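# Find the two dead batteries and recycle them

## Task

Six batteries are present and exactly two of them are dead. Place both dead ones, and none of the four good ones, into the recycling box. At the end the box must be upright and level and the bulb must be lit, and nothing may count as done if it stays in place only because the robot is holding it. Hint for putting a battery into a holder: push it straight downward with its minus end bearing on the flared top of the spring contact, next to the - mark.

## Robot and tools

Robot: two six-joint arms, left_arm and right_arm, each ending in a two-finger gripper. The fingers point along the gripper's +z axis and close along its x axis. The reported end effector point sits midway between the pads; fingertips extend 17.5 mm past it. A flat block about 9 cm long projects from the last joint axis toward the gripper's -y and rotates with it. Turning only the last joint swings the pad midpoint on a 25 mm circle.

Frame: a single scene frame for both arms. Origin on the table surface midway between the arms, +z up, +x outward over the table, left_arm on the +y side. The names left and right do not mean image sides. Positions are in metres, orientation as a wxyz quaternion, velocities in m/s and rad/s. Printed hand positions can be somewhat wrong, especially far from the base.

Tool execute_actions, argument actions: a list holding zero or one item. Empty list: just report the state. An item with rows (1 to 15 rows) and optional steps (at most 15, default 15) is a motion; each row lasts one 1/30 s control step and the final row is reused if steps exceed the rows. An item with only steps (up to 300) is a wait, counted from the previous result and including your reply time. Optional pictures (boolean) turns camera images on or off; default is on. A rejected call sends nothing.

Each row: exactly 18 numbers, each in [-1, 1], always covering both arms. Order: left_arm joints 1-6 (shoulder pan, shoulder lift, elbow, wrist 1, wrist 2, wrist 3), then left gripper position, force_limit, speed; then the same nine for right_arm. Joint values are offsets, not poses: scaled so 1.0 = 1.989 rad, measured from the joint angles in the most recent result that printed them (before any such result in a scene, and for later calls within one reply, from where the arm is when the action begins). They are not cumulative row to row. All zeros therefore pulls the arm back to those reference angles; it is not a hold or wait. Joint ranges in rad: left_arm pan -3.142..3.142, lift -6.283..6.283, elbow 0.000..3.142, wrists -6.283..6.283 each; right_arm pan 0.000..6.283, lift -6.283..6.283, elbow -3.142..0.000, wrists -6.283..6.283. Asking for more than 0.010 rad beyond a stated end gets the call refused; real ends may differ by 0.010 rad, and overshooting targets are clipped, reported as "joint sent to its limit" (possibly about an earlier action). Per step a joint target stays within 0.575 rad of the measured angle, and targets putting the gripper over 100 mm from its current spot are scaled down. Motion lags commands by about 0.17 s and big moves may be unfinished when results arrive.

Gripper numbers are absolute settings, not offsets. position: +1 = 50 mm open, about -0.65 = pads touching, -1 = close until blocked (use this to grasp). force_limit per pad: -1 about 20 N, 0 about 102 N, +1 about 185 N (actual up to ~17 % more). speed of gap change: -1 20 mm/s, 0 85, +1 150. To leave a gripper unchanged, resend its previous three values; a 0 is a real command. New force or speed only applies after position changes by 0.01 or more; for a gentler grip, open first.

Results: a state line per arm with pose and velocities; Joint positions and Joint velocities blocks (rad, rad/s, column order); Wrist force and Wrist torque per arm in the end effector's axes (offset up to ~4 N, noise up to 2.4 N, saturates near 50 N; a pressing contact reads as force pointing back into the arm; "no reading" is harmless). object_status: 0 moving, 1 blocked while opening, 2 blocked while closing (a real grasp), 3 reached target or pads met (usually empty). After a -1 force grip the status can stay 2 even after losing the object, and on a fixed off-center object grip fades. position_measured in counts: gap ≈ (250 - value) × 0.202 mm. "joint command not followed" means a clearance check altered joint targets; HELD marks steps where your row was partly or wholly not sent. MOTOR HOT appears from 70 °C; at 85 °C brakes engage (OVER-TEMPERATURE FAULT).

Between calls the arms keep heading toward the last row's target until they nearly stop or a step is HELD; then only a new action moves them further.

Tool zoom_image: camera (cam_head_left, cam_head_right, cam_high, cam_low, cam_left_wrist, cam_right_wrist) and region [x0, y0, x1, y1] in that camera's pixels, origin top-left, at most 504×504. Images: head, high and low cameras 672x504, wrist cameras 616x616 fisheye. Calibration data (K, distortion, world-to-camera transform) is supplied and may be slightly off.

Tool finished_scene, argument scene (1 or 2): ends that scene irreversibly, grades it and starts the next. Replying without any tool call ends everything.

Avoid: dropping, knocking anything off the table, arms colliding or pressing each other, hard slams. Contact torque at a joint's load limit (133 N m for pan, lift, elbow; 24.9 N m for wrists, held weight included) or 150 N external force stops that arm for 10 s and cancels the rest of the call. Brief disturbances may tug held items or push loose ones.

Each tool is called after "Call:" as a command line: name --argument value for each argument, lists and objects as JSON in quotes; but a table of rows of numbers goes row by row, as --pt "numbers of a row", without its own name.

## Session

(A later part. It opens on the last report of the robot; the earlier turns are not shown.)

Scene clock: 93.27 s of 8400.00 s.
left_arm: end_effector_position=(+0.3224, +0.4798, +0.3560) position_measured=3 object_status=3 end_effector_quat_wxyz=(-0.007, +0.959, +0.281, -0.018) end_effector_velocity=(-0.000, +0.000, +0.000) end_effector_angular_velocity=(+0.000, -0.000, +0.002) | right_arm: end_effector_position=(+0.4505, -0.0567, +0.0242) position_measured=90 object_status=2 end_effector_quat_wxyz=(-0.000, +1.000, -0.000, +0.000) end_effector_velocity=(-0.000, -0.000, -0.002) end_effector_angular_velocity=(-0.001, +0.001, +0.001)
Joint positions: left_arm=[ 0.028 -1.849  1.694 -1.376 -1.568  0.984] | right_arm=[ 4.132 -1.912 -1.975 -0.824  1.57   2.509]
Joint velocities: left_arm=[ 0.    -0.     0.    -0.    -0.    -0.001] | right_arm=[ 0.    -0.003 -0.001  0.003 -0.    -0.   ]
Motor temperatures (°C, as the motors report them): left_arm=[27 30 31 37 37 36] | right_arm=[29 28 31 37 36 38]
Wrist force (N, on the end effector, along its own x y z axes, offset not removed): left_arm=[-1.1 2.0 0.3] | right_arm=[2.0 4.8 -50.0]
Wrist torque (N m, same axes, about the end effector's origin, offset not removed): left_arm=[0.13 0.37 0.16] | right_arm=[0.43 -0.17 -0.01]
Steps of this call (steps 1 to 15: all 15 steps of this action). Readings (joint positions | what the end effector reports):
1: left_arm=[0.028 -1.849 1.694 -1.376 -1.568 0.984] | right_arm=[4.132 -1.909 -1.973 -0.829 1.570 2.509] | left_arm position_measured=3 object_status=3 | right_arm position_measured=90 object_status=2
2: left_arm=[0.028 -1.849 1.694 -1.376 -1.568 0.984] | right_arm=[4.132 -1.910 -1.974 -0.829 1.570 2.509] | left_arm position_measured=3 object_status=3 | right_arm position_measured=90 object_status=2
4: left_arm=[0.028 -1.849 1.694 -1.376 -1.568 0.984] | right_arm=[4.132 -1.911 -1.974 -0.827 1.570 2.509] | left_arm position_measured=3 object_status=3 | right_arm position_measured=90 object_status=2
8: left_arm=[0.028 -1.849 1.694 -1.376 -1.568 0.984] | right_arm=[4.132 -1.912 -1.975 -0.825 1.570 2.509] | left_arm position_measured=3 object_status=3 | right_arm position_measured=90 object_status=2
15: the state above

Call:
execute_actions --actions '[{"rows": [[0,0,0,0,0,0,1,0,0, 0,0.0018,0.0012,-0.003,0,0,-1,-0.5,-0.3],[0,0,0,0,0,0,1,0,0, 0,0.0018,0.0012,-0.003,0,0,-1,-0.5,-0.3],[0,0,0,0,0,0,1,0,0, 0,0.0018,0.0012,-0.003,0,0,-1,-0.5,-0.3],[0,0,0,0,0,0,1,0,0, 0,0.0018,0.0012,-0.003,0,0,-1,-0.5,-0.3],[0,0,0,0,0,0,1,0,0, 0,0.0018,0.0012,-0.003,0,0,-1,-0.5,-0.3],[0,0,0,0,0,0,1,0,0, 0,0.0018,0.0012,-0.003,0,0,-1,-0.5,-0.3],[0,0,0,0,0,0,1,0,0, 0,0.0018,0.0012,-0.003,0,0,-1,-0.5,-0.3],[0,0,0,0,0,0,1,0,0, 0,0.0018,0.0012,-0.003,0,0,1,-0.5,0]],"steps":15}]' --pictures false

Call:
execute_actions --actions '[{"rows": [[0,0,0,0,0,0,1,0,0, 0,0.0,0.0,0,0,0,1,-0.5,0],[0,0,0,0,0,0,1,0,0, 0,0.0,0.0,0,0,0,1,-0.5,0],[0,0,0,0,0,0,1,0,0, 0,0.025,0.018,-0.043,0,0,1,-0.5,0],[0,0,0,0,0,0,1,0,0, 0,0.025,0.018,-0.043,0,0,1,-0.5,0],[0,0,0,0,0,0,1,0,0, 0,0.025,0.018,-0.043,0,0,1,-0.5,0],[0,0,0,0,0,0,1,0,0, 0,0.05,0.036,-0.086,0,0,1,-0.5,0]],"steps":15}]' --pictures false

Call:
execute_actions --actions '[{"steps":20}]'

Scene clock: 101.37 s of 8400.00 s.
left_arm: end_effector_position=(+0.3224, +0.4798, +0.3560) position_measured=3 object_status=3 end_effector_quat_wxyz=(-0.007, +0.959, +0.281, -0.018) end_effector_velocity=(-0.000, +0.000, +0.000) end_effector_angular_velocity=(+0.000, -0.001, +0.002) | right_arm: end_effector_position=(+0.4505, -0.0567, +0.0263) position_measured=3 object_status=0 end_effector_quat_wxyz=(-0.000, +1.000, -0.000, +0.000) end_effector_velocity=(+0.001, +0.001, +0.001) end_effector_angular_velocity=(+0.002, -0.001, +0.000)
Joint positions: left_arm=[ 0.028 -1.849  1.694 -1.376 -1.568  0.984] | right_arm=[ 4.132 -1.909 -1.973 -0.83   1.57   2.509]
Joint velocities: left_arm=[ 0.    -0.001 -0.     0.     0.    -0.002] | right_arm=[ 0.     0.001  0.002 -0.     0.    -0.   ]
Motor temperatures (°C, as the motors report them): left_arm=[27 30 31 37 37 36] | right_arm=[29 28 31 37 36 38]
Wrist force (N, on the end effector, along its own x y z axes, offset not removed): left_arm=[-0.4 1.7 0.3] | right_arm=[-0.1 0.0 2.6]
Wrist torque (N m, same axes, about the end effector's origin, offset not removed): left_arm=[0.15 0.22 0.16] | right_arm=[0.09 -0.19 -0.09]
Steps of this call (steps 1 to 15: the robot went on to your last target; steps 16 to 90: nothing new was sent; then 4.60 s passed at rest; steps 91 to 105: all 15 steps of this action). Readings (joint positions | what the end effector reports):
91: left_arm=[0.028 -1.849 1.694 -1.376 -1.568 0.984] | right_arm=[4.132 -1.913 -1.975 -0.824 1.570 2.509] | left_arm position_measured=3 object_status=3 | right_arm position_measured=90 object_status=2
92: left_arm=[0.028 -1.849 1.694 -1.376 -1.568 0.984] | right_arm=[4.132 -1.912 -1.975 -0.825 1.570 2.509] | left_arm position_measured=3 object_status=3 | right_arm position_measured=90 object_status=2
94: left_arm=[0.028 -1.849 1.694 -1.376 -1.568 0.984] | right_arm=[4.132 -1.911 -1.975 -0.827 1.570 2.509] | left_arm position_measured=3 object_status=3 | right_arm position_measured=90 object_status=2
98: left_arm=[0.028 -1.849 1.694 -1.376 -1.568 0.984] | right_arm=[4.132 -1.910 -1.974 -0.830 1.570 2.509] | left_arm position_measured=3 object_status=3 | right_arm position_measured=84 object_status=0
105: the state above

Scene clock: 101.87 s of 8400.00 s.
left_arm: end_effector_position=(+0.3224, +0.4798, +0.3560) position_measured=3 object_status=3 end_effector_quat_wxyz=(-0.007, +0.959, +0.281, -0.018) end_effector_velocity=(+0.000, -0.000, -0.000) end_effector_angular_velocity=(+0.000, +0.000, +0.001) | right_arm: end_effector_position=(+0.4511, -0.0560, +0.0869) position_measured=3 object_status=3 end_effector_quat_wxyz=(-0.000, +1.000, -0.000, +0.000) end_effector_velocity=(-0.003, -0.004, +0.039) end_effector_angular_velocity=(-0.005, +0.004, -0.000)
Joint positions: left_arm=[ 0.028 -1.849  1.694 -1.376 -1.568  0.984] | right_arm=[ 4.132 -1.817 -1.906 -0.988  1.57   2.509]
Joint velocities: left_arm=[-0.     0.    -0.     0.     0.    -0.001] | right_arm=[-0.     0.061  0.042 -0.109 -0.     0.   ]
Motor temperatures (°C, as the motors report them): left_arm=[27 30 31 37 37 36] | right_arm=[29 28 31 37 36 38]
Wrist force (N, on the end effector, along its own x y z axes, offset not removed): left_arm=[-1.9 2.5 1.9] | right_arm=[-0.3 -0.2 2.2]
Wrist torque (N m, same axes, about the end effector's origin, offset not removed): left_arm=[0.03 0.51 0.09] | right_arm=[0.08 -0.06 -0.09]
Steps of this call (steps 1 to 15: all 15 steps of this action). Readings (joint positions | what the end effector reports):
1: left_arm=[0.028 -1.849 1.694 -1.376 -1.568 0.984] | right_arm=[4.132 -1.909 -1.973 -0.830 1.570 2.509] | left_arm position_measured=3 object_status=3 | right_arm position_measured=3 object_status=0
2: left_arm=[0.028 -1.849 1.694 -1.376 -1.568 0.984] | right_arm=[4.132 -1.909 -1.973 -0.830 1.570 2.509] | left_arm position_measured=3 object_status=3 | right_arm position_measured=3 object_status=0
4: left_arm=[0.028 -1.849 1.694 -1.376 -1.568 0.984] | right_arm=[4.132 -1.904 -1.969 -0.836 1.570 2.509] | left_arm position_measured=3 object_status=3 | right_arm position_measured=3 object_status=0
8: left_arm=[0.028 -1.849 1.694 -1.376 -1.568 0.984] | right_arm=[4.132 -1.860 -1.937 -0.908 1.570 2.509] | left_arm position_measured=3 object_status=3 | right_arm position_measured=3 object_status=3
15: the state above

Scene clock: 102.53 s of 8400.00 s.
left_arm: end_effector_position=(+0.3224, +0.4798, +0.3560) position_measured=3 object_status=3 end_effector_quat_wxyz=(-0.007, +0.959, +0.281, -0.018) end_effector_velocity=(+0.000, +0.000, -0.000) end_effector_angular_velocity=(+0.000, -0.000, +0.003) | right_arm: end_effector_position=(+0.4507, -0.0564, +0.0914) position_measured=3 object_status=3 end_effector_quat_wxyz=(-0.000, +1.000, -0.000, +0.000) end_effector_velocity=(-0.000, -0.000, +0.000) end_effector_angular_velocity=(-0.001, +0.000, +0.000)
Joint positions: left_arm=[ 0.028 -1.849  1.694 -1.376 -1.568  0.984] | right_arm=[ 4.132 -1.81  -1.902 -1.001  1.57   2.509]
Joint velocities: left_arm=[ 0.001  0.001 -0.    -0.001  0.    -0.002] | right_arm=[ 0.     0.001  0.    -0.002 -0.    -0.   ]
Motor temperatures (°C, as the motors report them): left_arm=[27 30 31 37 37 36] | right_arm=[29 28 31 37 36 38]
Wrist force (N, on the end effector, along its own x y z axes, offset not removed): left_arm=[-2.6 -0.6 1.8] | right_arm=[0.1 -0.8 1.5]
Wrist torque (N m, same axes, about the end effector's origin, offset not removed): left_arm=[-0.40 0.60 0.30] | right_arm=[-0.04 -0.22 -0.09]
Steps of this call (steps 1 to 20: the robot went on to your last target). Readings (joint positions | what the end effector reports):
1: left_arm=[0.028 -1.849 1.694 -1.376 -1.568 0.984] | right_arm=[4.132 -1.815 -1.905 -0.991 1.570 2.509] | left_arm position_measured=3 object_status=3 | right_arm position_measured=3 object_status=3
2: left_arm=[0.028 -1.849 1.694 -1.376 -1.568 0.984] | right_arm=[4.132 -1.814 -1.904 -0.994 1.570 2.509] | left_arm position_measured=3 object_status=3 | right_arm position_measured=3 object_status=3
4: left_arm=[0.028 -1.849 1.694 -1.376 -1.568 0.984] | right_arm=[4.132 -1.812 -1.903 -0.997 1.570 2.509] | left_arm position_measured=3 object_status=3 | right_arm position_measured=3 object_status=3
8: left_arm=[0.028 -1.849 1.694 -1.376 -1.568 0.984] | right_arm=[4.132 -1.810 -1.902 -1.000 1.570 2.509] | left_arm position_measured=3 object_status=3 | right_arm position_measured=3 object_status=3
20: the state above
camera_calibration (this result's frames):
cam_left_wrist: T_world_to_cam=[[0.831166, 0.555578, -0.022254, -0.532721], [0.543744, -0.803794, 0.241368, 0.128237], [0.116211, -0.212717, -0.970178, 0.557877], [0, 0, 0, 1]] pos_world=[0.30822, 0.517715, 0.498433]
cam_right_wrist: T_world_to_cam=[[0.997635, -0.043886, 0.0528972, -0.463515], [-0.0583696, -0.94733, 0.314896, -0.0616598], [0.0362916, -0.317239, -0.947651, 0.200114], [0, 0, 0, 1]] pos_world=[0.451557, -0.0152702, 0.233573]

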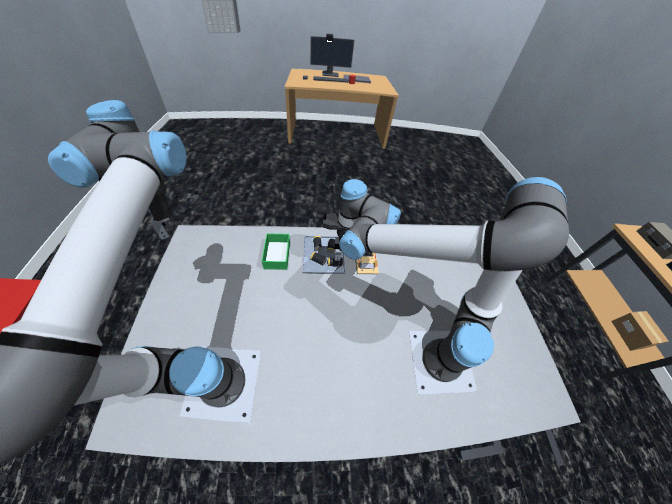

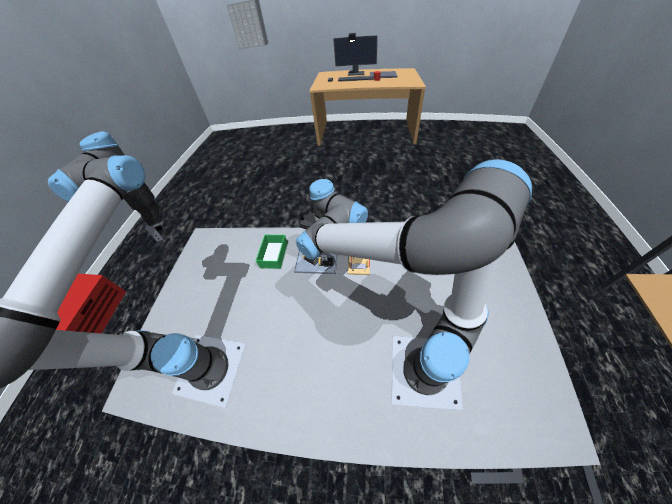

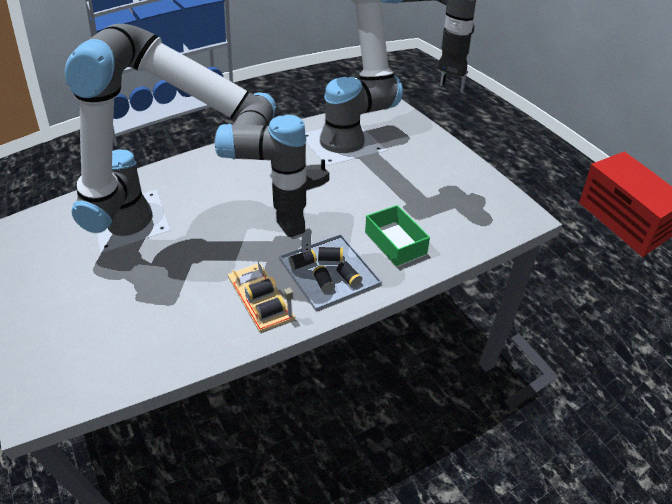

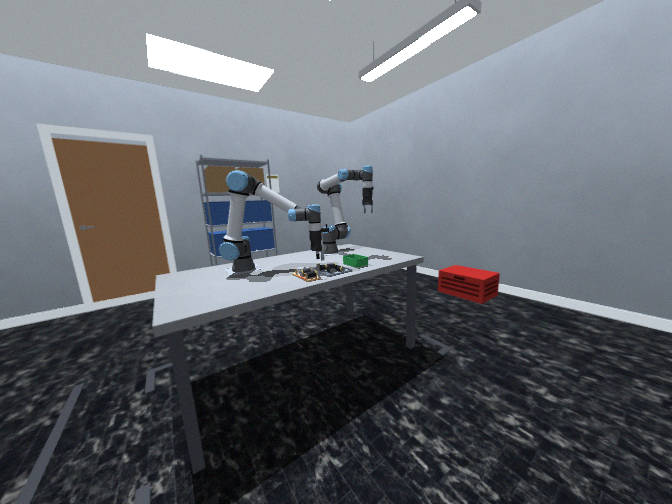

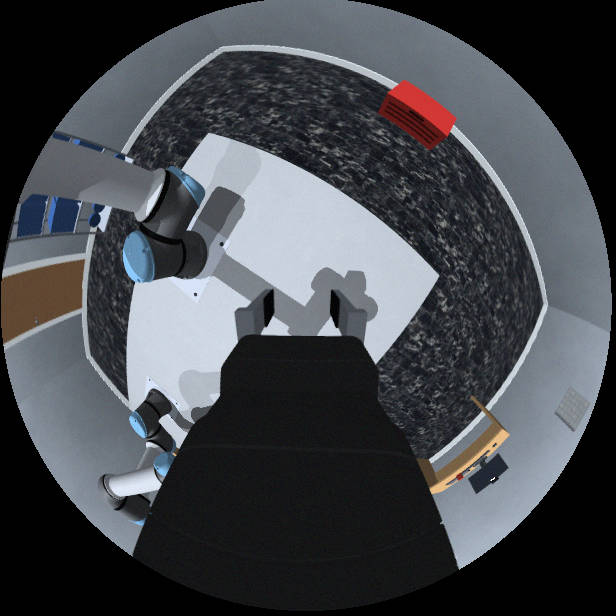

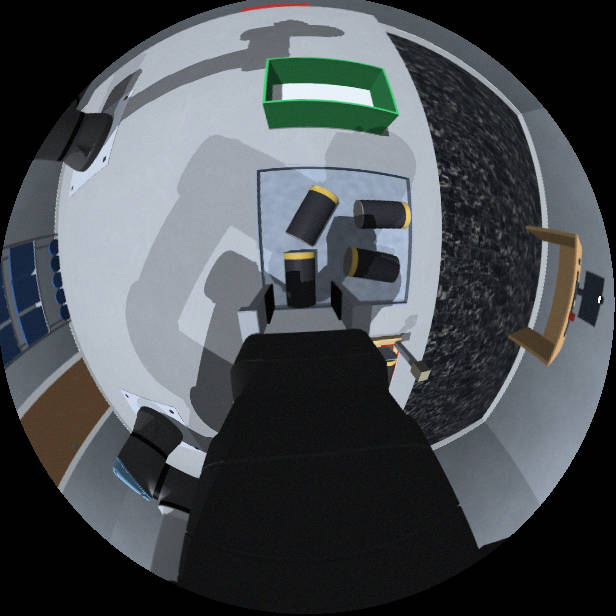

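Call:
execute_actions --actions '[{"rows": [[0,0,0,0,0,0,1,0,0, 0.0354,-0.0579,0.0778,-0.0196,0,0.305,1,-0.5,0]],"steps":15}]' --pictures false

Call:
execute_actions --actions '[{"steps":25}]'

Scene clock: 108.57 s of 8400.00 s.
left_arm: end_effector_position=(+0.3224, +0.4798, +0.3560) position_measured=3 object_status=3 end_effector_quat_wxyz=(-0.007, +0.959, +0.281, -0.018) end_effector_velocity=(-0.000, +0.000, +0.000) end_effector_angular_velocity=(-0.000, -0.000, -0.001) | right_arm: end_effector_position=(+0.4664, +0.0138, +0.0904) position_measured=3 object_status=3 end_effector_quat_wxyz=(-0.000, +0.969, -0.248, +0.000) end_effector_velocity=(+0.007, +0.015, +0.000) end_effector_angular_velocity=(+0.004, -0.002, -0.304)
Joint positions: left_arm=[ 0.028 -1.849  1.694 -1.376 -1.568  0.984] | right_arm=[ 4.2   -1.922 -1.751 -1.039  1.57   3.078]
Joint velocities: left_arm=[ 0.001 -0.    -0.     0.     0.     0.002] | right_arm=[ 0.016 -0.027  0.037 -0.006 -0.     0.32 ]
Motor temperatures (°C, as the motors report them): left_arm=[27 30 31 37 37 36] | right_arm=[29 28 31 37 36 38]
Wrist force (N, on the end effector, along its own x y z axes, offset not removed): left_arm=[1.3 0.2 5.0] | right_arm=[1.0 -0.7 2.1]
Wrist torque (N m, same axes, about the end effector's origin, offset not removed): left_arm=[-0.21 -0.19 -0.05] | right_arm=[0.02 -0.35 -0.12]
Steps of this call (steps 1 to 15: the robot went on to your last target; steps 16 to 90: nothing new was sent; then 2.53 s passed at rest; steps 91 to 105: all 15 steps of this action). Readings (joint positions | what the end effector reports):
91: left_arm=[0.028 -1.849 1.694 -1.376 -1.568 0.984] | right_arm=[4.132 -1.810 -1.901 -1.001 1.570 2.509] | left_arm position_measured=3 object_status=3 | right_arm position_measured=3 object_status=3
92: left_arm=[0.028 -1.849 1.694 -1.376 -1.568 0.984] | right_arm=[4.137 -1.815 -1.895 -1.005 1.570 2.515] | left_arm position_measured=3 object_status=3 | right_arm position_measured=3 object_status=3
94: left_arm=[0.028 -1.849 1.694 -1.376 -1.568 0.984] | right_arm=[4.162 -1.854 -1.849 -1.019 1.570 2.575] | left_arm position_measured=3 object_status=3 | right_arm position_measured=3 object_status=3
98: left_arm=[0.028 -1.849 1.694 -1.376 -1.568 0.984] | right_arm=[4.189 -1.902 -1.779 -1.033 1.570 2.837] | left_arm position_measured=3 object_status=3 | right_arm position_measured=3 object_status=3
105: the state above

Scene clock: 109.40 s of 8400.00 s.
left_arm: end_effector_position=(+0.3224, +0.4798, +0.3560) position_measured=3 object_status=3 end_effector_quat_wxyz=(-0.007, +0.959, +0.281, -0.018) end_effector_velocity=(-0.000, +0.000, +0.000) end_effector_angular_velocity=(+0.000, -0.001, +0.001) | right_arm: end_effector_position=(+0.4673, +0.0154, +0.0904) position_measured=3 object_status=3 end_effector_quat_wxyz=(-0.000, +0.964, -0.265, +0.000) end_effector_velocity=(-0.000, +0.000, +0.000) end_effector_angular_velocity=(+0.000, +0.000, +0.000)
Joint positions: left_arm=[ 0.028 -1.849  1.694 -1.376 -1.568  0.984] | right_arm=[ 4.202 -1.925 -1.747 -1.04   1.57   3.116]
Joint velocities: left_arm=[ 0.    -0.001  0.    -0.001 -0.    -0.001] | right_arm=[ 0.  0.  0. -0.  0.  0.]
Motor temperatures (°C, as the motors report them): left_arm=[27 30 31 37 37 36] | right_arm=[29 28 31 37 36 38]
Wrist force (N, on the end effector, along its own x y z axes, offset not removed): left_arm=[-0.7 -1.6 0.6] | right_arm=[0.1 0.5 1.1]
Wrist torque (N m, same axes, about the end effector's origin, offset not removed): left_arm=[-0.65 0.31 0.27] | right_arm=[0.22 -0.14 -0.15]
Steps of this call (steps 1 to 25: the robot went on to your last target). Readings (joint positions | what the end effector reports):
1: left_arm=[0.028 -1.849 1.694 -1.376 -1.568 0.984] | right_arm=[4.201 -1.922 -1.750 -1.039 1.570 3.087] | left_arm position_measured=3 object_status=3 | right_arm position_measured=3 object_status=3
2: left_arm=[0.028 -1.849 1.694 -1.376 -1.568 0.984] | right_arm=[4.201 -1.923 -1.749 -1.039 1.570 3.094] | left_arm position_measured=3 object_status=3 | right_arm position_measured=3 object_status=3
4: left_arm=[0.028 -1.849 1.694 -1.376 -1.568 0.984] | right_arm=[4.202 -1.924 -1.748 -1.040 1.570 3.104] | left_arm position_measured=3 object_status=3 | right_arm position_measured=3 object_status=3
8: left_arm=[0.028 -1.849 1.694 -1.376 -1.568 0.984] | right_arm=[4.202 -1.924 -1.747 -1.040 1.570 3.112] | left_arm position_measured=3 object_status=3 | right_arm position_measured=3 object_status=3
25: the state above
camera_calibration (this result's frames):
cam_left_wrist: T_world_to_cam=[[0.831166, 0.555578, -0.0222539, -0.532721], [0.543744, -0.803794, 0.241368, 0.128237], [0.116211, -0.212717, -0.970178, 0.557877], [0, 0, 0, 1]] pos_world=[0.30822, 0.517715, 0.498433]
cam_right_wrist: T_world_to_cam=[[0.835233, -0.547362, 0.0527385, -0.393172], [-0.534182, -0.78486, 0.314078, 0.227557], [-0.130522, -0.2905, -0.947931, 0.298942], [0, 0, 0, 1]] pos_world=[0.488965, 0.0502359, 0.232641]

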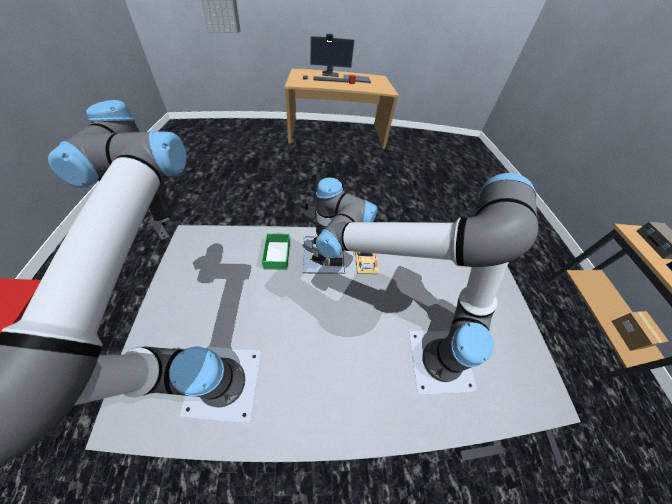

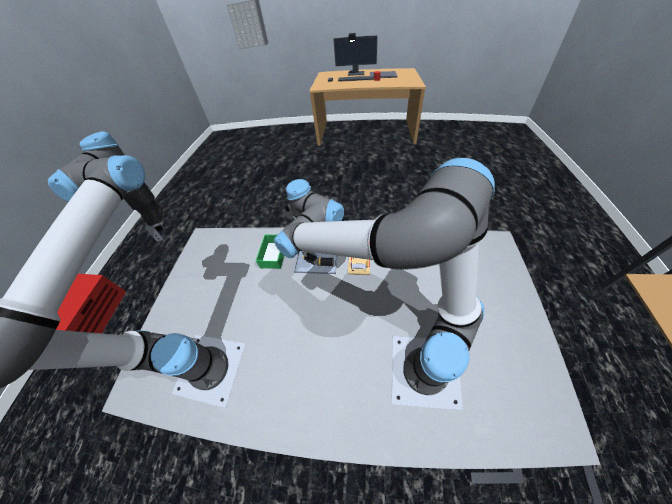

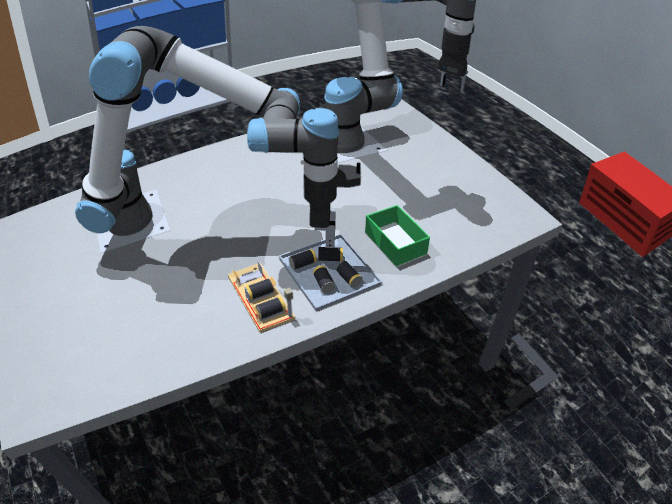

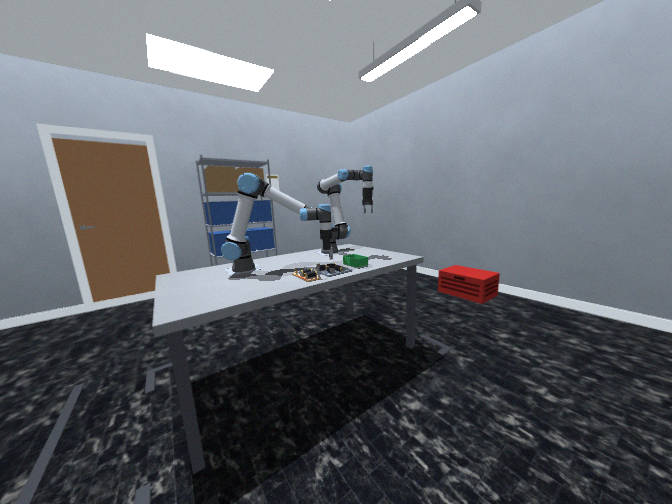

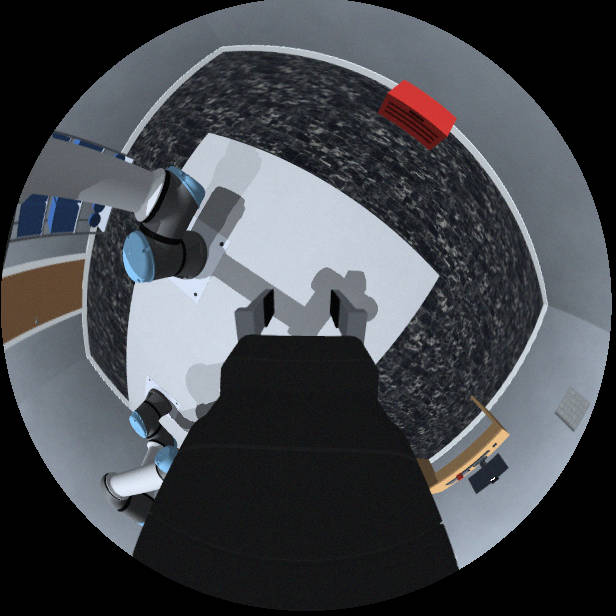

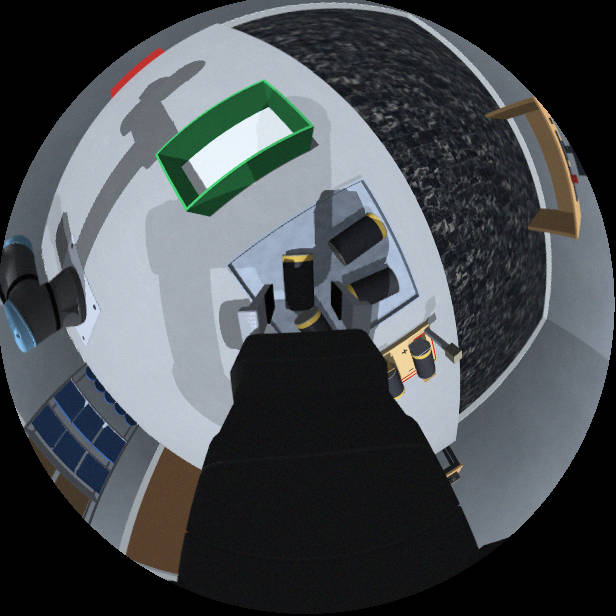

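Call:
execute_actions --actions '[{"rows": [[0,0,0,0,0,0,1,0,0, 0,-0.0145,-0.011,0.0255,0,0,0.74,-0.5,0],[0,0,0,0,0,0,1,0,0, 0,-0.0145,-0.011,0.0255,0,0,0.74,-0.5,0],[0,0,0,0,0,0,1,0,0, 0,-0.0145,-0.011,0.0255,0,0,0.74,-0.5,0],[0,0,0,0,0,0,1,0,0, 0,-0.0145,-0.011,0.0255,0,0,0.74,-0.5,0],[0,0,0,0,0,0,1,0,0, 0,-0.029,-0.022,0.051,0,0,0.74,-0.5,0],[0,0,0,0,0,0,1,0,0, 0,-0.029,-0.022,0.051,0,0,0.74,-0.5,0],[0,0,0,0,0,0,1,0,0, 0,-0.029,-0.022,0.051,0,0,0.74,-0.5,0],[0,0,0,0,0,0,1,0,0, 0,-0.029,-0.022,0.051,0,0,0.74,-0.5,0],[0,0,0,0,0,0,1,0,0, 0,-0.0439,-0.0331,0.0768,0,0,0.74,-0.5,0]],"steps":15}]' --pictures false

Call:
execute_actions --actions '[{"steps":20}]' --pictures false

Call:
execute_actions --actions '[{"rows": [[0,0,0,0,0,0,1,0,0, 0,0,0,0,0,0,-1,-0.3,-0.3]],"steps":15}]' --pictures false

Call:
execute_actions --actions '[{"rows": [[0,0,0,0,0,0,1,0,0, 0,0.022,0.0165,-0.0385,0,0,-1,-0.3,-0.3],[0,0,0,0,0,0,1,0,0, 0,0.022,0.0165,-0.0385,0,0,-1,-0.3,-0.3],[0,0,0,0,0,0,1,0,0, 0,0.022,0.0165,-0.0385,0,0,-1,-0.3,-0.3],[0,0,0,0,0,0,1,0,0, 0,0.022,0.0165,-0.0385,0,0,-1,-0.3,-0.3],[0,0,0,0,0,0,1,0,0, 0,0.0439,0.0331,-0.0768,0,0,-1,-0.3,-0.3]],"steps":15}]' --pictures false

Call:
execute_actions --actions '[{"steps":20}]' --pictures false

Scene clock: 120.60 s of 8400.00 s.
left_arm: end_effector_position=(+0.3224, +0.4798, +0.3560) position_measured=3 object_status=3 end_effector_quat_wxyz=(-0.007, +0.959, +0.281, -0.018) end_effector_velocity=(+0.000, -0.000, +0.000) end_effector_angular_velocity=(-0.000, -0.001, -0.003) | right_arm: end_effector_position=(+0.4673, +0.0155, +0.0334) position_measured=42 object_status=3 end_effector_quat_wxyz=(+0.000, +0.964, -0.265, +0.000) end_effector_velocity=(-0.001, -0.002, -0.057) end_effector_angular_velocity=(+0.003, -0.002, -0.000)
Joint positions: left_arm=[ 0.028 -1.849  1.694 -1.376 -1.568  0.984] | right_arm=[ 4.202 -2.003 -1.806 -0.904  1.57   3.116]
Joint velocities: left_arm=[-0.001  0.    -0.    -0.     0.     0.002] | right_arm=[-0.001 -0.081 -0.059  0.144  0.    -0.   ]
Motor temperatures (°C, as the motors report them): left_arm=[27 30 31 37 37 36] | right_arm=[29 28 31 37 36 38]
Wrist force (N, on the end effector, along its own x y z axes, offset not removed): left_arm=[-0.1 1.5 -0.4] | right_arm=[0.6 1.1 2.7]
Wrist torque (N m, same axes, about the end effector's origin, offset not removed): left_arm=[-0.09 0.27 0.21] | right_arm=[0.38 -0.28 -0.14]
Steps of this call (steps 1 to 15: the robot went on to your last target; steps 16 to 90: nothing new was sent; then 7.70 s passed at rest; steps 91 to 105: all 15 steps of this action). Readings (joint positions | what the end effector reports):
91: left_arm=[0.028 -1.849 1.694 -1.376 -1.568 0.984] | right_arm=[4.202 -1.925 -1.747 -1.040 1.570 3.116] | left_arm position_measured=3 object_status=3 | right_arm position_measured=8 object_status=0
92: left_arm=[0.028 -1.849 1.694 -1.376 -1.568 0.984] | right_arm=[4.202 -1.928 -1.749 -1.035 1.570 3.116] | left_arm position_measured=3 object_status=3 | right_arm position_measured=23 object_status=0
94: left_arm=[0.028 -1.849 1.694 -1.376 -1.568 0.984] | right_arm=[4.202 -1.938 -1.757 -1.017 1.570 3.116] | left_arm position_measured=3 object_status=3 | right_arm position_measured=42 object_status=0
98: left_arm=[0.028 -1.849 1.694 -1.376 -1.568 0.984] | right_arm=[4.202 -1.962 -1.775 -0.975 1.570 3.116] | left_arm position_measured=3 object_status=3 | right_arm position_measured=42 object_status=0
105: the state above

Scene clock: 121.27 s of 8400.00 s.
left_arm: end_effector_position=(+0.3224, +0.4798, +0.3560) position_measured=3 object_status=3 end_effector_quat_wxyz=(-0.007, +0.959, +0.281, -0.018) end_effector_velocity=(+0.000, -0.000, +0.000) end_effector_angular_velocity=(-0.000, -0.001, -0.003) | right_arm: end_effector_position=(+0.4672, +0.0153, +0.0267) position_measured=42 object_status=3 end_effector_quat_wxyz=(-0.000, +0.964, -0.265, +0.000) end_effector_velocity=(-0.001, +0.001, +0.000) end_effector_angular_velocity=(+0.001, -0.001, +0.002)
Joint positions: left_arm=[ 0.028 -1.849  1.694 -1.376 -1.568  0.984] | right_arm=[ 4.202 -2.012 -1.813 -0.887  1.57   3.116]
Joint velocities: left_arm=[-0.    -0.    -0.    -0.    -0.     0.003] | right_arm=[ 0.002  0.    -0.     0.001 -0.    -0.   ]
Motor temperatures (°C, as the motors report them): left_arm=[27 30 31 37 37 36] | right_arm=[29 28 31 37 36 38]
Wrist force (N, on the end effector, along its own x y z axes, offset not removed): left_arm=[-0.5 -0.5 -0.9] | right_arm=[0.2 0.5 2.5]
Wrist torque (N m, same axes, about the end effector's origin, offset not removed): left_arm=[-0.42 0.23 0.17] | right_arm=[0.19 -0.24 -0.06]
Steps of this call (steps 1 to 20: the robot went on to your last target). Readings (joint positions | what the end effector reports):
1: left_arm=[0.028 -1.849 1.694 -1.376 -1.568 0.984] | right_arm=[4.202 -2.005 -1.807 -0.900 1.570 3.116] | left_arm position_measured=3 object_status=3 | right_arm position_measured=42 object_status=3
2: left_arm=[0.028 -1.849 1.694 -1.376 -1.568 0.984] | right_arm=[4.202 -2.007 -1.809 -0.897 1.570 3.116] | left_arm position_measured=3 object_status=3 | right_arm position_measured=42 object_status=3
4: left_arm=[0.028 -1.849 1.694 -1.376 -1.568 0.984] | right_arm=[4.202 -2.009 -1.810 -0.893 1.570 3.116] | left_arm position_measured=3 object_status=3 | right_arm position_measured=42 object_status=3
8: left_arm=[0.028 -1.849 1.694 -1.376 -1.568 0.984] | right_arm=[4.202 -2.011 -1.812 -0.889 1.570 3.116] | left_arm position_measured=3 object_status=3 | right_arm position_measured=42 object_status=3
20: the state above

Scene clock: 121.77 s of 8400.00 s.
left_arm: end_effector_position=(+0.3224, +0.4798, +0.3560) position_measured=3 object_status=3 end_effector_quat_wxyz=(-0.007, +0.959, +0.281, -0.018) end_effector_velocity=(-0.000, +0.000, -0.000) end_effector_angular_velocity=(-0.000, +0.001, +0.000) | right_arm: end_effector_position=(+0.4672, +0.0153, +0.0267) position_measured=91 object_status=2 end_effector_quat_wxyz=(-0.000, +0.964, -0.265, +0.000) end_effector_velocity=(+0.000, +0.001, +0.000) end_effector_angular_velocity=(+0.003, -0.002, +0.000)
Joint positions: left_arm=[ 0.028 -1.849  1.694 -1.376 -1.568  0.984] | right_arm=[ 4.202 -2.012 -1.813 -0.887  1.57   3.116]
Joint velocities: left_arm=[ 0.  0.  0.  0. -0. -0.] | right_arm=[ 0.001 -0.     0.     0.003 -0.     0.   ]
Motor temperatures (°C, as the motors report them): left_arm=[27 30 31 37 37 36] | right_arm=[29 28 31 37 36 38]
Wrist force (N, on the end effector, along its own x y z axes, offset not removed): left_arm=[-0.9 -0.3 1.4] | right_arm=[0.5 -0.2 2.7]
Wrist torque (N m, same axes, about the end effector's origin, offset not removed): left_arm=[-0.37 0.29 0.03] | right_arm=[0.02 -0.17 -0.14]
Steps of this call (steps 1 to 15: all 15 steps of this action). Readings (joint positions | what the end effector reports):
1: left_arm=[0.028 -1.849 1.694 -1.376 -1.568 0.984] | right_arm=[4.202 -2.012 -1.813 -0.887 1.570 3.116] | left_arm position_measured=3 object_status=3 | right_arm position_measured=46 object_status=0
2: left_arm=[0.028 -1.849 1.694 -1.376 -1.568 0.984] | right_arm=[4.202 -2.012 -1.813 -0.887 1.570 3.116] | left_arm position_measured=3 object_status=3 | right_arm position_measured=57 object_status=0
4: left_arm=[0.028 -1.849 1.694 -1.376 -1.568 0.984] | right_arm=[4.202 -2.012 -1.813 -0.887 1.570 3.116] | left_arm position_measured=3 object_status=3 | right_arm position_measured=78 object_status=0
8: left_arm=[0.028 -1.849 1.694 -1.376 -1.568 0.984] | right_arm=[4.202 -2.012 -1.813 -0.887 1.570 3.116] | left_arm position_measured=3 object_status=3 | right_arm position_measured=91 object_status=0
15: the state above

Scene clock: 122.27 s of 8400.00 s.
left_arm: end_effector_position=(+0.3224, +0.4798, +0.3560) position_measured=3 object_status=3 end_effector_quat_wxyz=(-0.007, +0.959, +0.281, -0.018) end_effector_velocity=(-0.000, -0.000, +0.000) end_effector_angular_velocity=(+0.000, -0.000, +0.000) | right_arm: end_effector_position=(+0.4674, +0.0157, +0.0873) position_measured=91 object_status=2 end_effector_quat_wxyz=(-0.001, +0.964, -0.265, +0.000) end_effector_velocity=(-0.002, -0.003, +0.026) end_effector_angular_velocity=(-0.005, +0.003, -0.000)
Joint positions: left_arm=[ 0.028 -1.849  1.694 -1.376 -1.568  0.984] | right_arm=[ 4.202 -1.929 -1.75  -1.032  1.57   3.116]
Joint velocities: left_arm=[-0.    -0.001  0.     0.     0.    -0.   ] | right_arm=[ 0.     0.036  0.027 -0.068  0.     0.   ]
Motor temperatures (°C, as the motors report them): left_arm=[27 30 31 37 37 36] | right_arm=[29 28 31 37 36 38]
Wrist force (N, on the end effector, along its own x y z axes, offset not removed): left_arm=[-1.4 -1.0 -0.3] | right_arm=[-0.4 0.4 3.8]
Wrist torque (N m, same axes, about the end effector's origin, offset not removed): left_arm=[-0.39 0.58 -0.02] | right_arm=[0.20 -0.05 -0.06]
Steps of this call (steps 1 to 15: all 15 steps of this action). Readings (joint positions | what the end effector reports):
1: left_arm=[0.028 -1.849 1.694 -1.376 -1.568 0.984] | right_arm=[4.202 -2.012 -1.813 -0.887 1.570 3.116] | left_arm position_measured=3 object_status=3 | right_arm position_measured=91 object_status=2
2: left_arm=[0.028 -1.849 1.694 -1.376 -1.568 0.984] | right_arm=[4.202 -2.008 -1.809 -0.893 1.570 3.116] | left_arm position_measured=3 object_status=3 | right_arm position_measured=91 object_status=2
4: left_arm=[0.028 -1.849 1.694 -1.376 -1.568 0.984] | right_arm=[4.202 -1.992 -1.798 -0.920 1.570 3.116] | left_arm position_measured=3 object_status=3 | right_arm position_measured=91 object_status=2
8: left_arm=[0.028 -1.849 1.694 -1.376 -1.568 0.984] | right_arm=[4.202 -1.956 -1.770 -0.982 1.570 3.116] | left_arm position_measured=3 object_status=3 | right_arm position_measured=91 object_status=2
15: the state above

Scene clock: 122.93 s of 8400.00 s.
left_arm: end_effector_position=(+0.3224, +0.4798, +0.3560) position_measured=3 object_status=3 end_effector_quat_wxyz=(-0.007, +0.959, +0.281, -0.018) end_effector_velocity=(-0.000, +0.000, +0.000) end_effector_angular_velocity=(-0.000, -0.001, -0.001) | right_arm: end_effector_position=(+0.4673, +0.0154, +0.0904) position_measured=91 object_status=2 end_effector_quat_wxyz=(-0.000, +0.964, -0.265, +0.000) end_effector_velocity=(-0.000, +0.000, +0.000) end_effector_angular_velocity=(-0.000, +0.000, +0.001)
Joint positions: left_arm=[ 0.028 -1.849  1.694 -1.376 -1.568  0.984] | right_arm=[ 4.202 -1.925 -1.747 -1.04   1.57   3.116]
Joint velocities: left_arm=[ 0.    -0.001  0.     0.     0.     0.001] | right_arm=[ 0.001  0.     0.    -0.001 -0.     0.   ]
Motor temperatures (°C, as the motors report them): left_arm=[27 30 31 37 37 36] | right_arm=[29 28 31 37 36 38]
Wrist force (N, on the end effector, along its own x y z axes, offset not removed): left_arm=[-2.3 1.5 -0.3] | right_arm=[-0.5 -0.1 4.1]
Wrist torque (N m, same axes, about the end effector's origin, offset not removed): left_arm=[-0.05 0.78 0.15] | right_arm=[0.02 -0.04 -0.16]
Steps of this call (steps 1 to 15: the robot went on to your last target; steps 16 to 20: nothing new was sent). Readings (joint positions | what the end effector reports):
1: left_arm=[0.028 -1.849 1.694 -1.376 -1.568 0.984] | right_arm=[4.202 -1.928 -1.749 -1.034 1.570 3.116] | left_arm position_measured=3 object_status=3 | right_arm position_measured=91 object_status=2
2: left_arm=[0.028 -1.849 1.694 -1.376 -1.568 0.984] | right_arm=[4.202 -1.927 -1.749 -1.036 1.570 3.116] | left_arm position_measured=3 object_status=3 | right_arm position_measured=91 object_status=2
4: left_arm=[0.028 -1.849 1.694 -1.376 -1.568 0.984] | right_arm=[4.202 -1.926 -1.748 -1.037 1.570 3.116] | left_arm position_measured=3 object_status=3 | right_arm position_measured=91 object_status=2
8: left_arm=[0.028 -1.849 1.694 -1.376 -1.568 0.984] | right_arm=[4.202 -1.925 -1.747 -1.039 1.570 3.116] | left_arm position_measured=3 object_status=3 | right_arm position_measured=91 object_status=2
20: the state above
All arms were judged still, so your last target was given up. Only a new action makes them travel on or press farther. Fingers that are still opening or closing keep moving.

Call:
execute_actions --actions '[{"rows": [[0,0,0,0,0,0,1,0,0, -0.1207,0.1679,-0.1931,0.0246,0,-0.3906,-1,-0.3,-0.3]],"steps":15}]' --pictures false

Call:
execute_actions --actions '[{"steps":35}]'

Scene clock: 127.17 s of 8400.00 s.
left_arm: end_effector_position=(+0.3224, +0.4798, +0.3560) position_measured=3 object_status=3 end_effector_quat_wxyz=(-0.007, +0.959, +0.281, -0.018) end_effector_velocity=(+0.000, -0.000, -0.000) end_effector_angular_velocity=(+0.000, +0.000, +0.002) | right_arm: end_effector_position=(+0.4435, -0.1790, +0.1013) position_measured=91 object_status=2 end_effector_quat_wxyz=(-0.000, +0.999, -0.041, +0.000) end_effector_velocity=(-0.064, -0.165, -0.010) end_effector_angular_velocity=(-0.009, +0.007, +0.682)
Joint positions: left_arm=[ 0.028 -1.849  1.694 -1.376 -1.568  0.984] | right_arm=[ 3.984 -1.622 -2.094 -0.995  1.57   2.442]
Joint velocities: left_arm=[-0.     0.001 -0.001  0.    -0.    -0.002] | right_arm=[-0.185  0.269 -0.314  0.035 -0.    -0.868]
Motor temperatures (°C, as the motors report them): left_arm=[27 30 31 37 37 36] | right_arm=[29 28 31 37 36 38]
Wrist force (N, on the end effector, along its own x y z axes, offset not removed): left_arm=[-2.2 -0.9 -0.5] | right_arm=[-0.2 3.8 3.7]
Wrist torque (N m, same axes, about the end effector's origin, offset not removed): left_arm=[-0.32 0.39 0.02] | right_arm=[0.66 -0.18 -0.18]
Steps of this call (steps 1 to 90: nothing new was sent; then 0.73 s passed at rest; steps 91 to 105: all 15 steps of this action). Readings (joint positions | what the end effector reports):
91: left_arm=[0.028 -1.849 1.694 -1.376 -1.568 0.984] | right_arm=[4.202 -1.924 -1.747 -1.040 1.570 3.116] | left_arm position_measured=3 object_status=3 | right_arm position_measured=91 object_status=2
92: left_arm=[0.028 -1.849 1.694 -1.376 -1.568 0.984] | right_arm=[4.196 -1.919 -1.753 -1.037 1.571 3.110] | left_arm position_measured=3 object_status=3 | right_arm position_measured=91 object_status=2
94: left_arm=[0.028 -1.849 1.694 -1.376 -1.568 0.984] | right_arm=[4.159 -1.871 -1.803 -1.029 1.571 3.050] | left_arm position_measured=3 object_status=3 | right_arm position_measured=91 object_status=2
98: left_arm=[0.028 -1.849 1.694 -1.376 -1.568 0.984] | right_arm=[4.084 -1.765 -1.927 -1.014 1.571 2.844] | left_arm position_measured=3 object_status=3 | right_arm position_measured=91 object_status=2
105: the state above

Scene clock: 128.33 s of 8400.00 s.
left_arm: end_effector_position=(+0.3224, +0.4798, +0.3560) position_measured=3 object_status=3 end_effector_quat_wxyz=(-0.007, +0.959, +0.281, -0.018) end_effector_velocity=(+0.000, -0.000, -0.000) end_effector_angular_velocity=(+0.000, +0.001, -0.001) | right_arm: end_effector_position=(+0.4356, -0.1982, +0.0998) position_measured=91 object_status=2 end_effector_quat_wxyz=(+0.000, +1.000, -0.000, +0.000) end_effector_velocity=(+0.000, -0.001, +0.000) end_effector_angular_velocity=(-0.001, +0.000, -0.002)
Joint positions: left_arm=[ 0.028 -1.849  1.694 -1.376 -1.568  0.984] | right_arm=[ 3.962 -1.591 -2.131 -0.991  1.57   2.339]
Joint velocities: left_arm=[-0.001  0.001 -0.     0.    -0.    -0.   ] | right_arm=[-0.001  0.001 -0.    -0.002 -0.     0.   ]
Motor temperatures (°C, as the motors report them): left_arm=[27 30 31 37 37 36] | right_arm=[29 28 31 37 36 38]
Wrist force (N, on the end effector, along its own x y z axes, offset not removed): left_arm=[-1.0 -1.2 -0.5] | right_arm=[-0.8 0.0 3.0]
Wrist torque (N m, same axes, about the end effector's origin, offset not removed): left_arm=[-0.46 0.37 0.11] | right_arm=[0.08 -0.02 -0.09]
Steps of this call (steps 1 to 30: the robot went on to your last target; steps 31 to 35: nothing new was sent). Readings (joint positions | what the end effector reports):
1: left_arm=[0.028 -1.849 1.694 -1.376 -1.568 0.984] | right_arm=[3.978 -1.614 -2.103 -0.994 1.570 2.416] | left_arm position_measured=3 object_status=3 | right_arm position_measured=91 object_status=2
2: left_arm=[0.028 -1.849 1.694 -1.376 -1.568 0.984] | right_arm=[3.974 -1.609 -2.110 -0.993 1.570 2.397] | left_arm position_measured=3 object_status=3 | right_arm position_measured=91 object_status=2
4: left_arm=[0.028 -1.849 1.694 -1.376 -1.568 0.984] | right_arm=[3.969 -1.601 -2.119 -0.992 1.570 2.372] | left_arm position_measured=3 object_status=3 | right_arm position_measured=91 object_status=2
8: left_arm=[0.028 -1.849 1.694 -1.376 -1.568 0.984] | right_arm=[3.964 -1.594 -2.127 -0.991 1.570 2.349] | left_arm position_measured=3 object_status=3 | right_arm position_measured=91 object_status=2
35: the state above
All arms were judged still, so your last target was given up. Only a new action makes them travel on or press farther. Fingers that are still opening or closing keep moving.
camera_calibration (this result's frames):
cam_left_wrist: T_world_to_cam=[[0.831166, 0.555578, -0.022254, -0.532721], [0.543744, -0.803793, 0.241368, 0.128237], [0.116211, -0.212717, -0.970178, 0.557878], [0, 0, 0, 1]] pos_world=[0.30822, 0.517715, 0.498433]
cam_right_wrist: T_world_to_cam=[[0.997684, -0.043261, 0.052494, -0.454975], [-0.0576671, -0.947205, 0.315399, -0.199817], [0.0360781, -0.317695, -0.947506, 0.16367], [0, 0, 0, 1]] pos_world=[0.436493, -0.156953, 0.241983]

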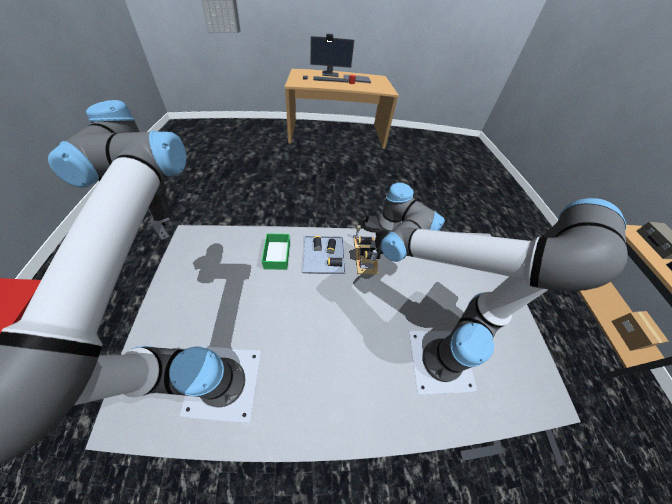

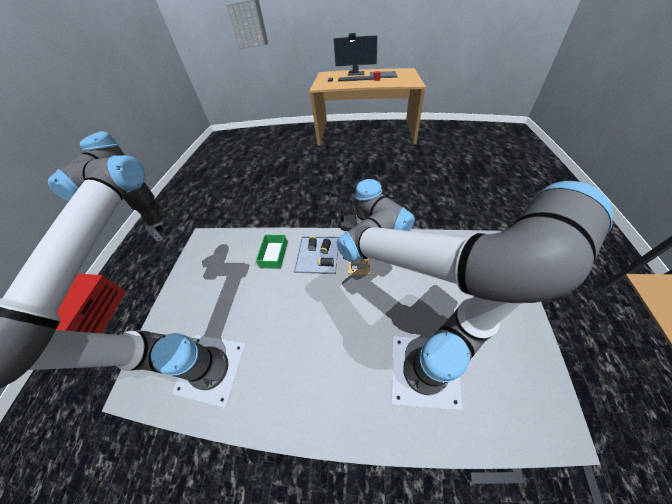

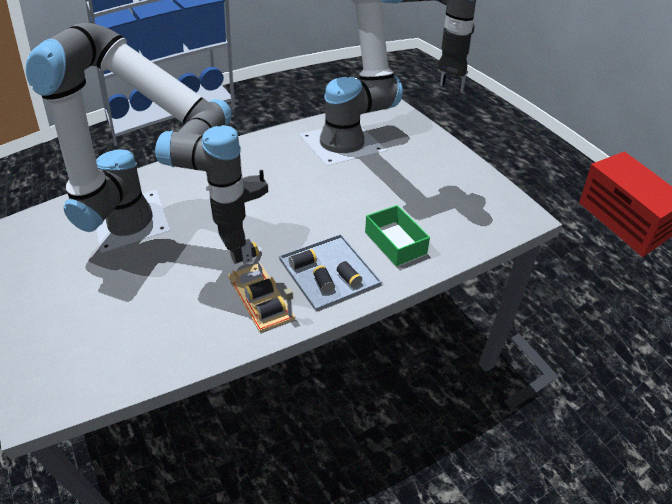

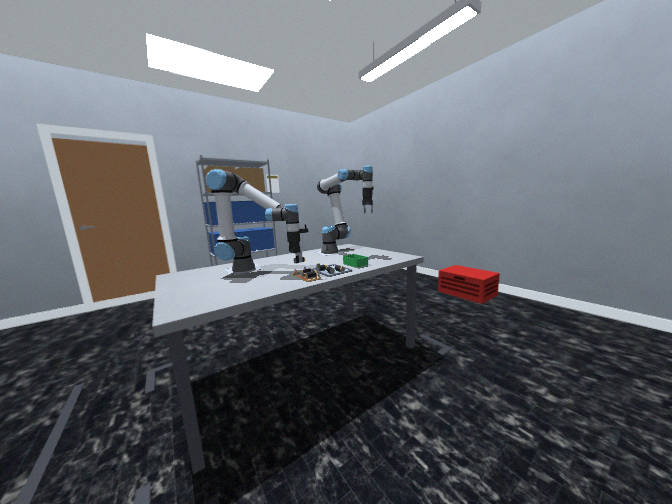

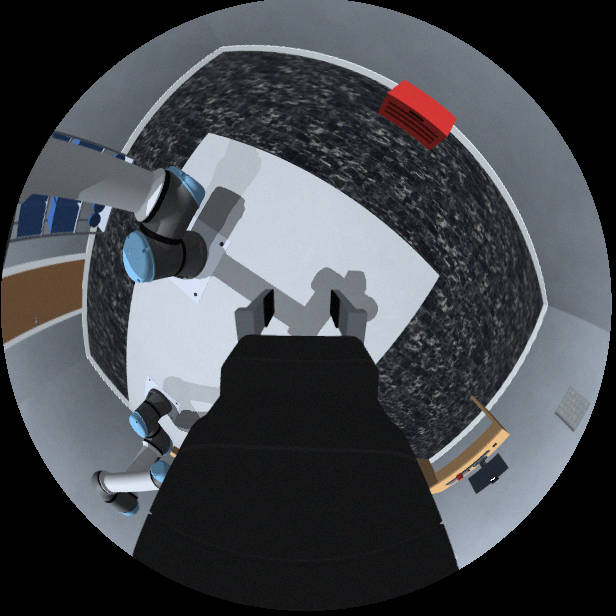

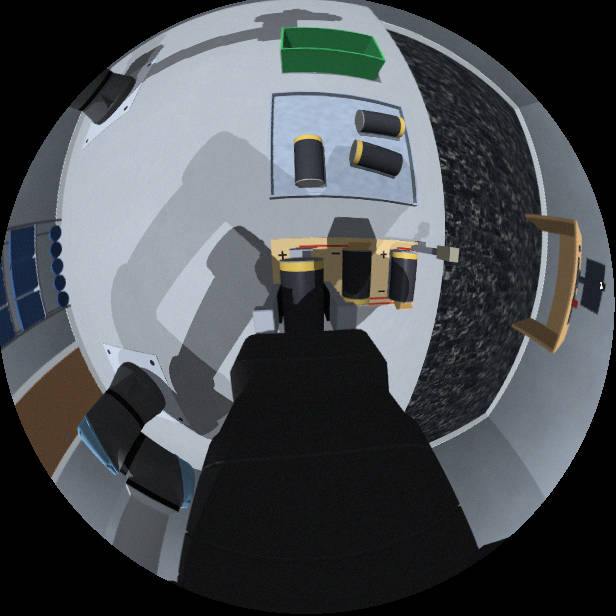

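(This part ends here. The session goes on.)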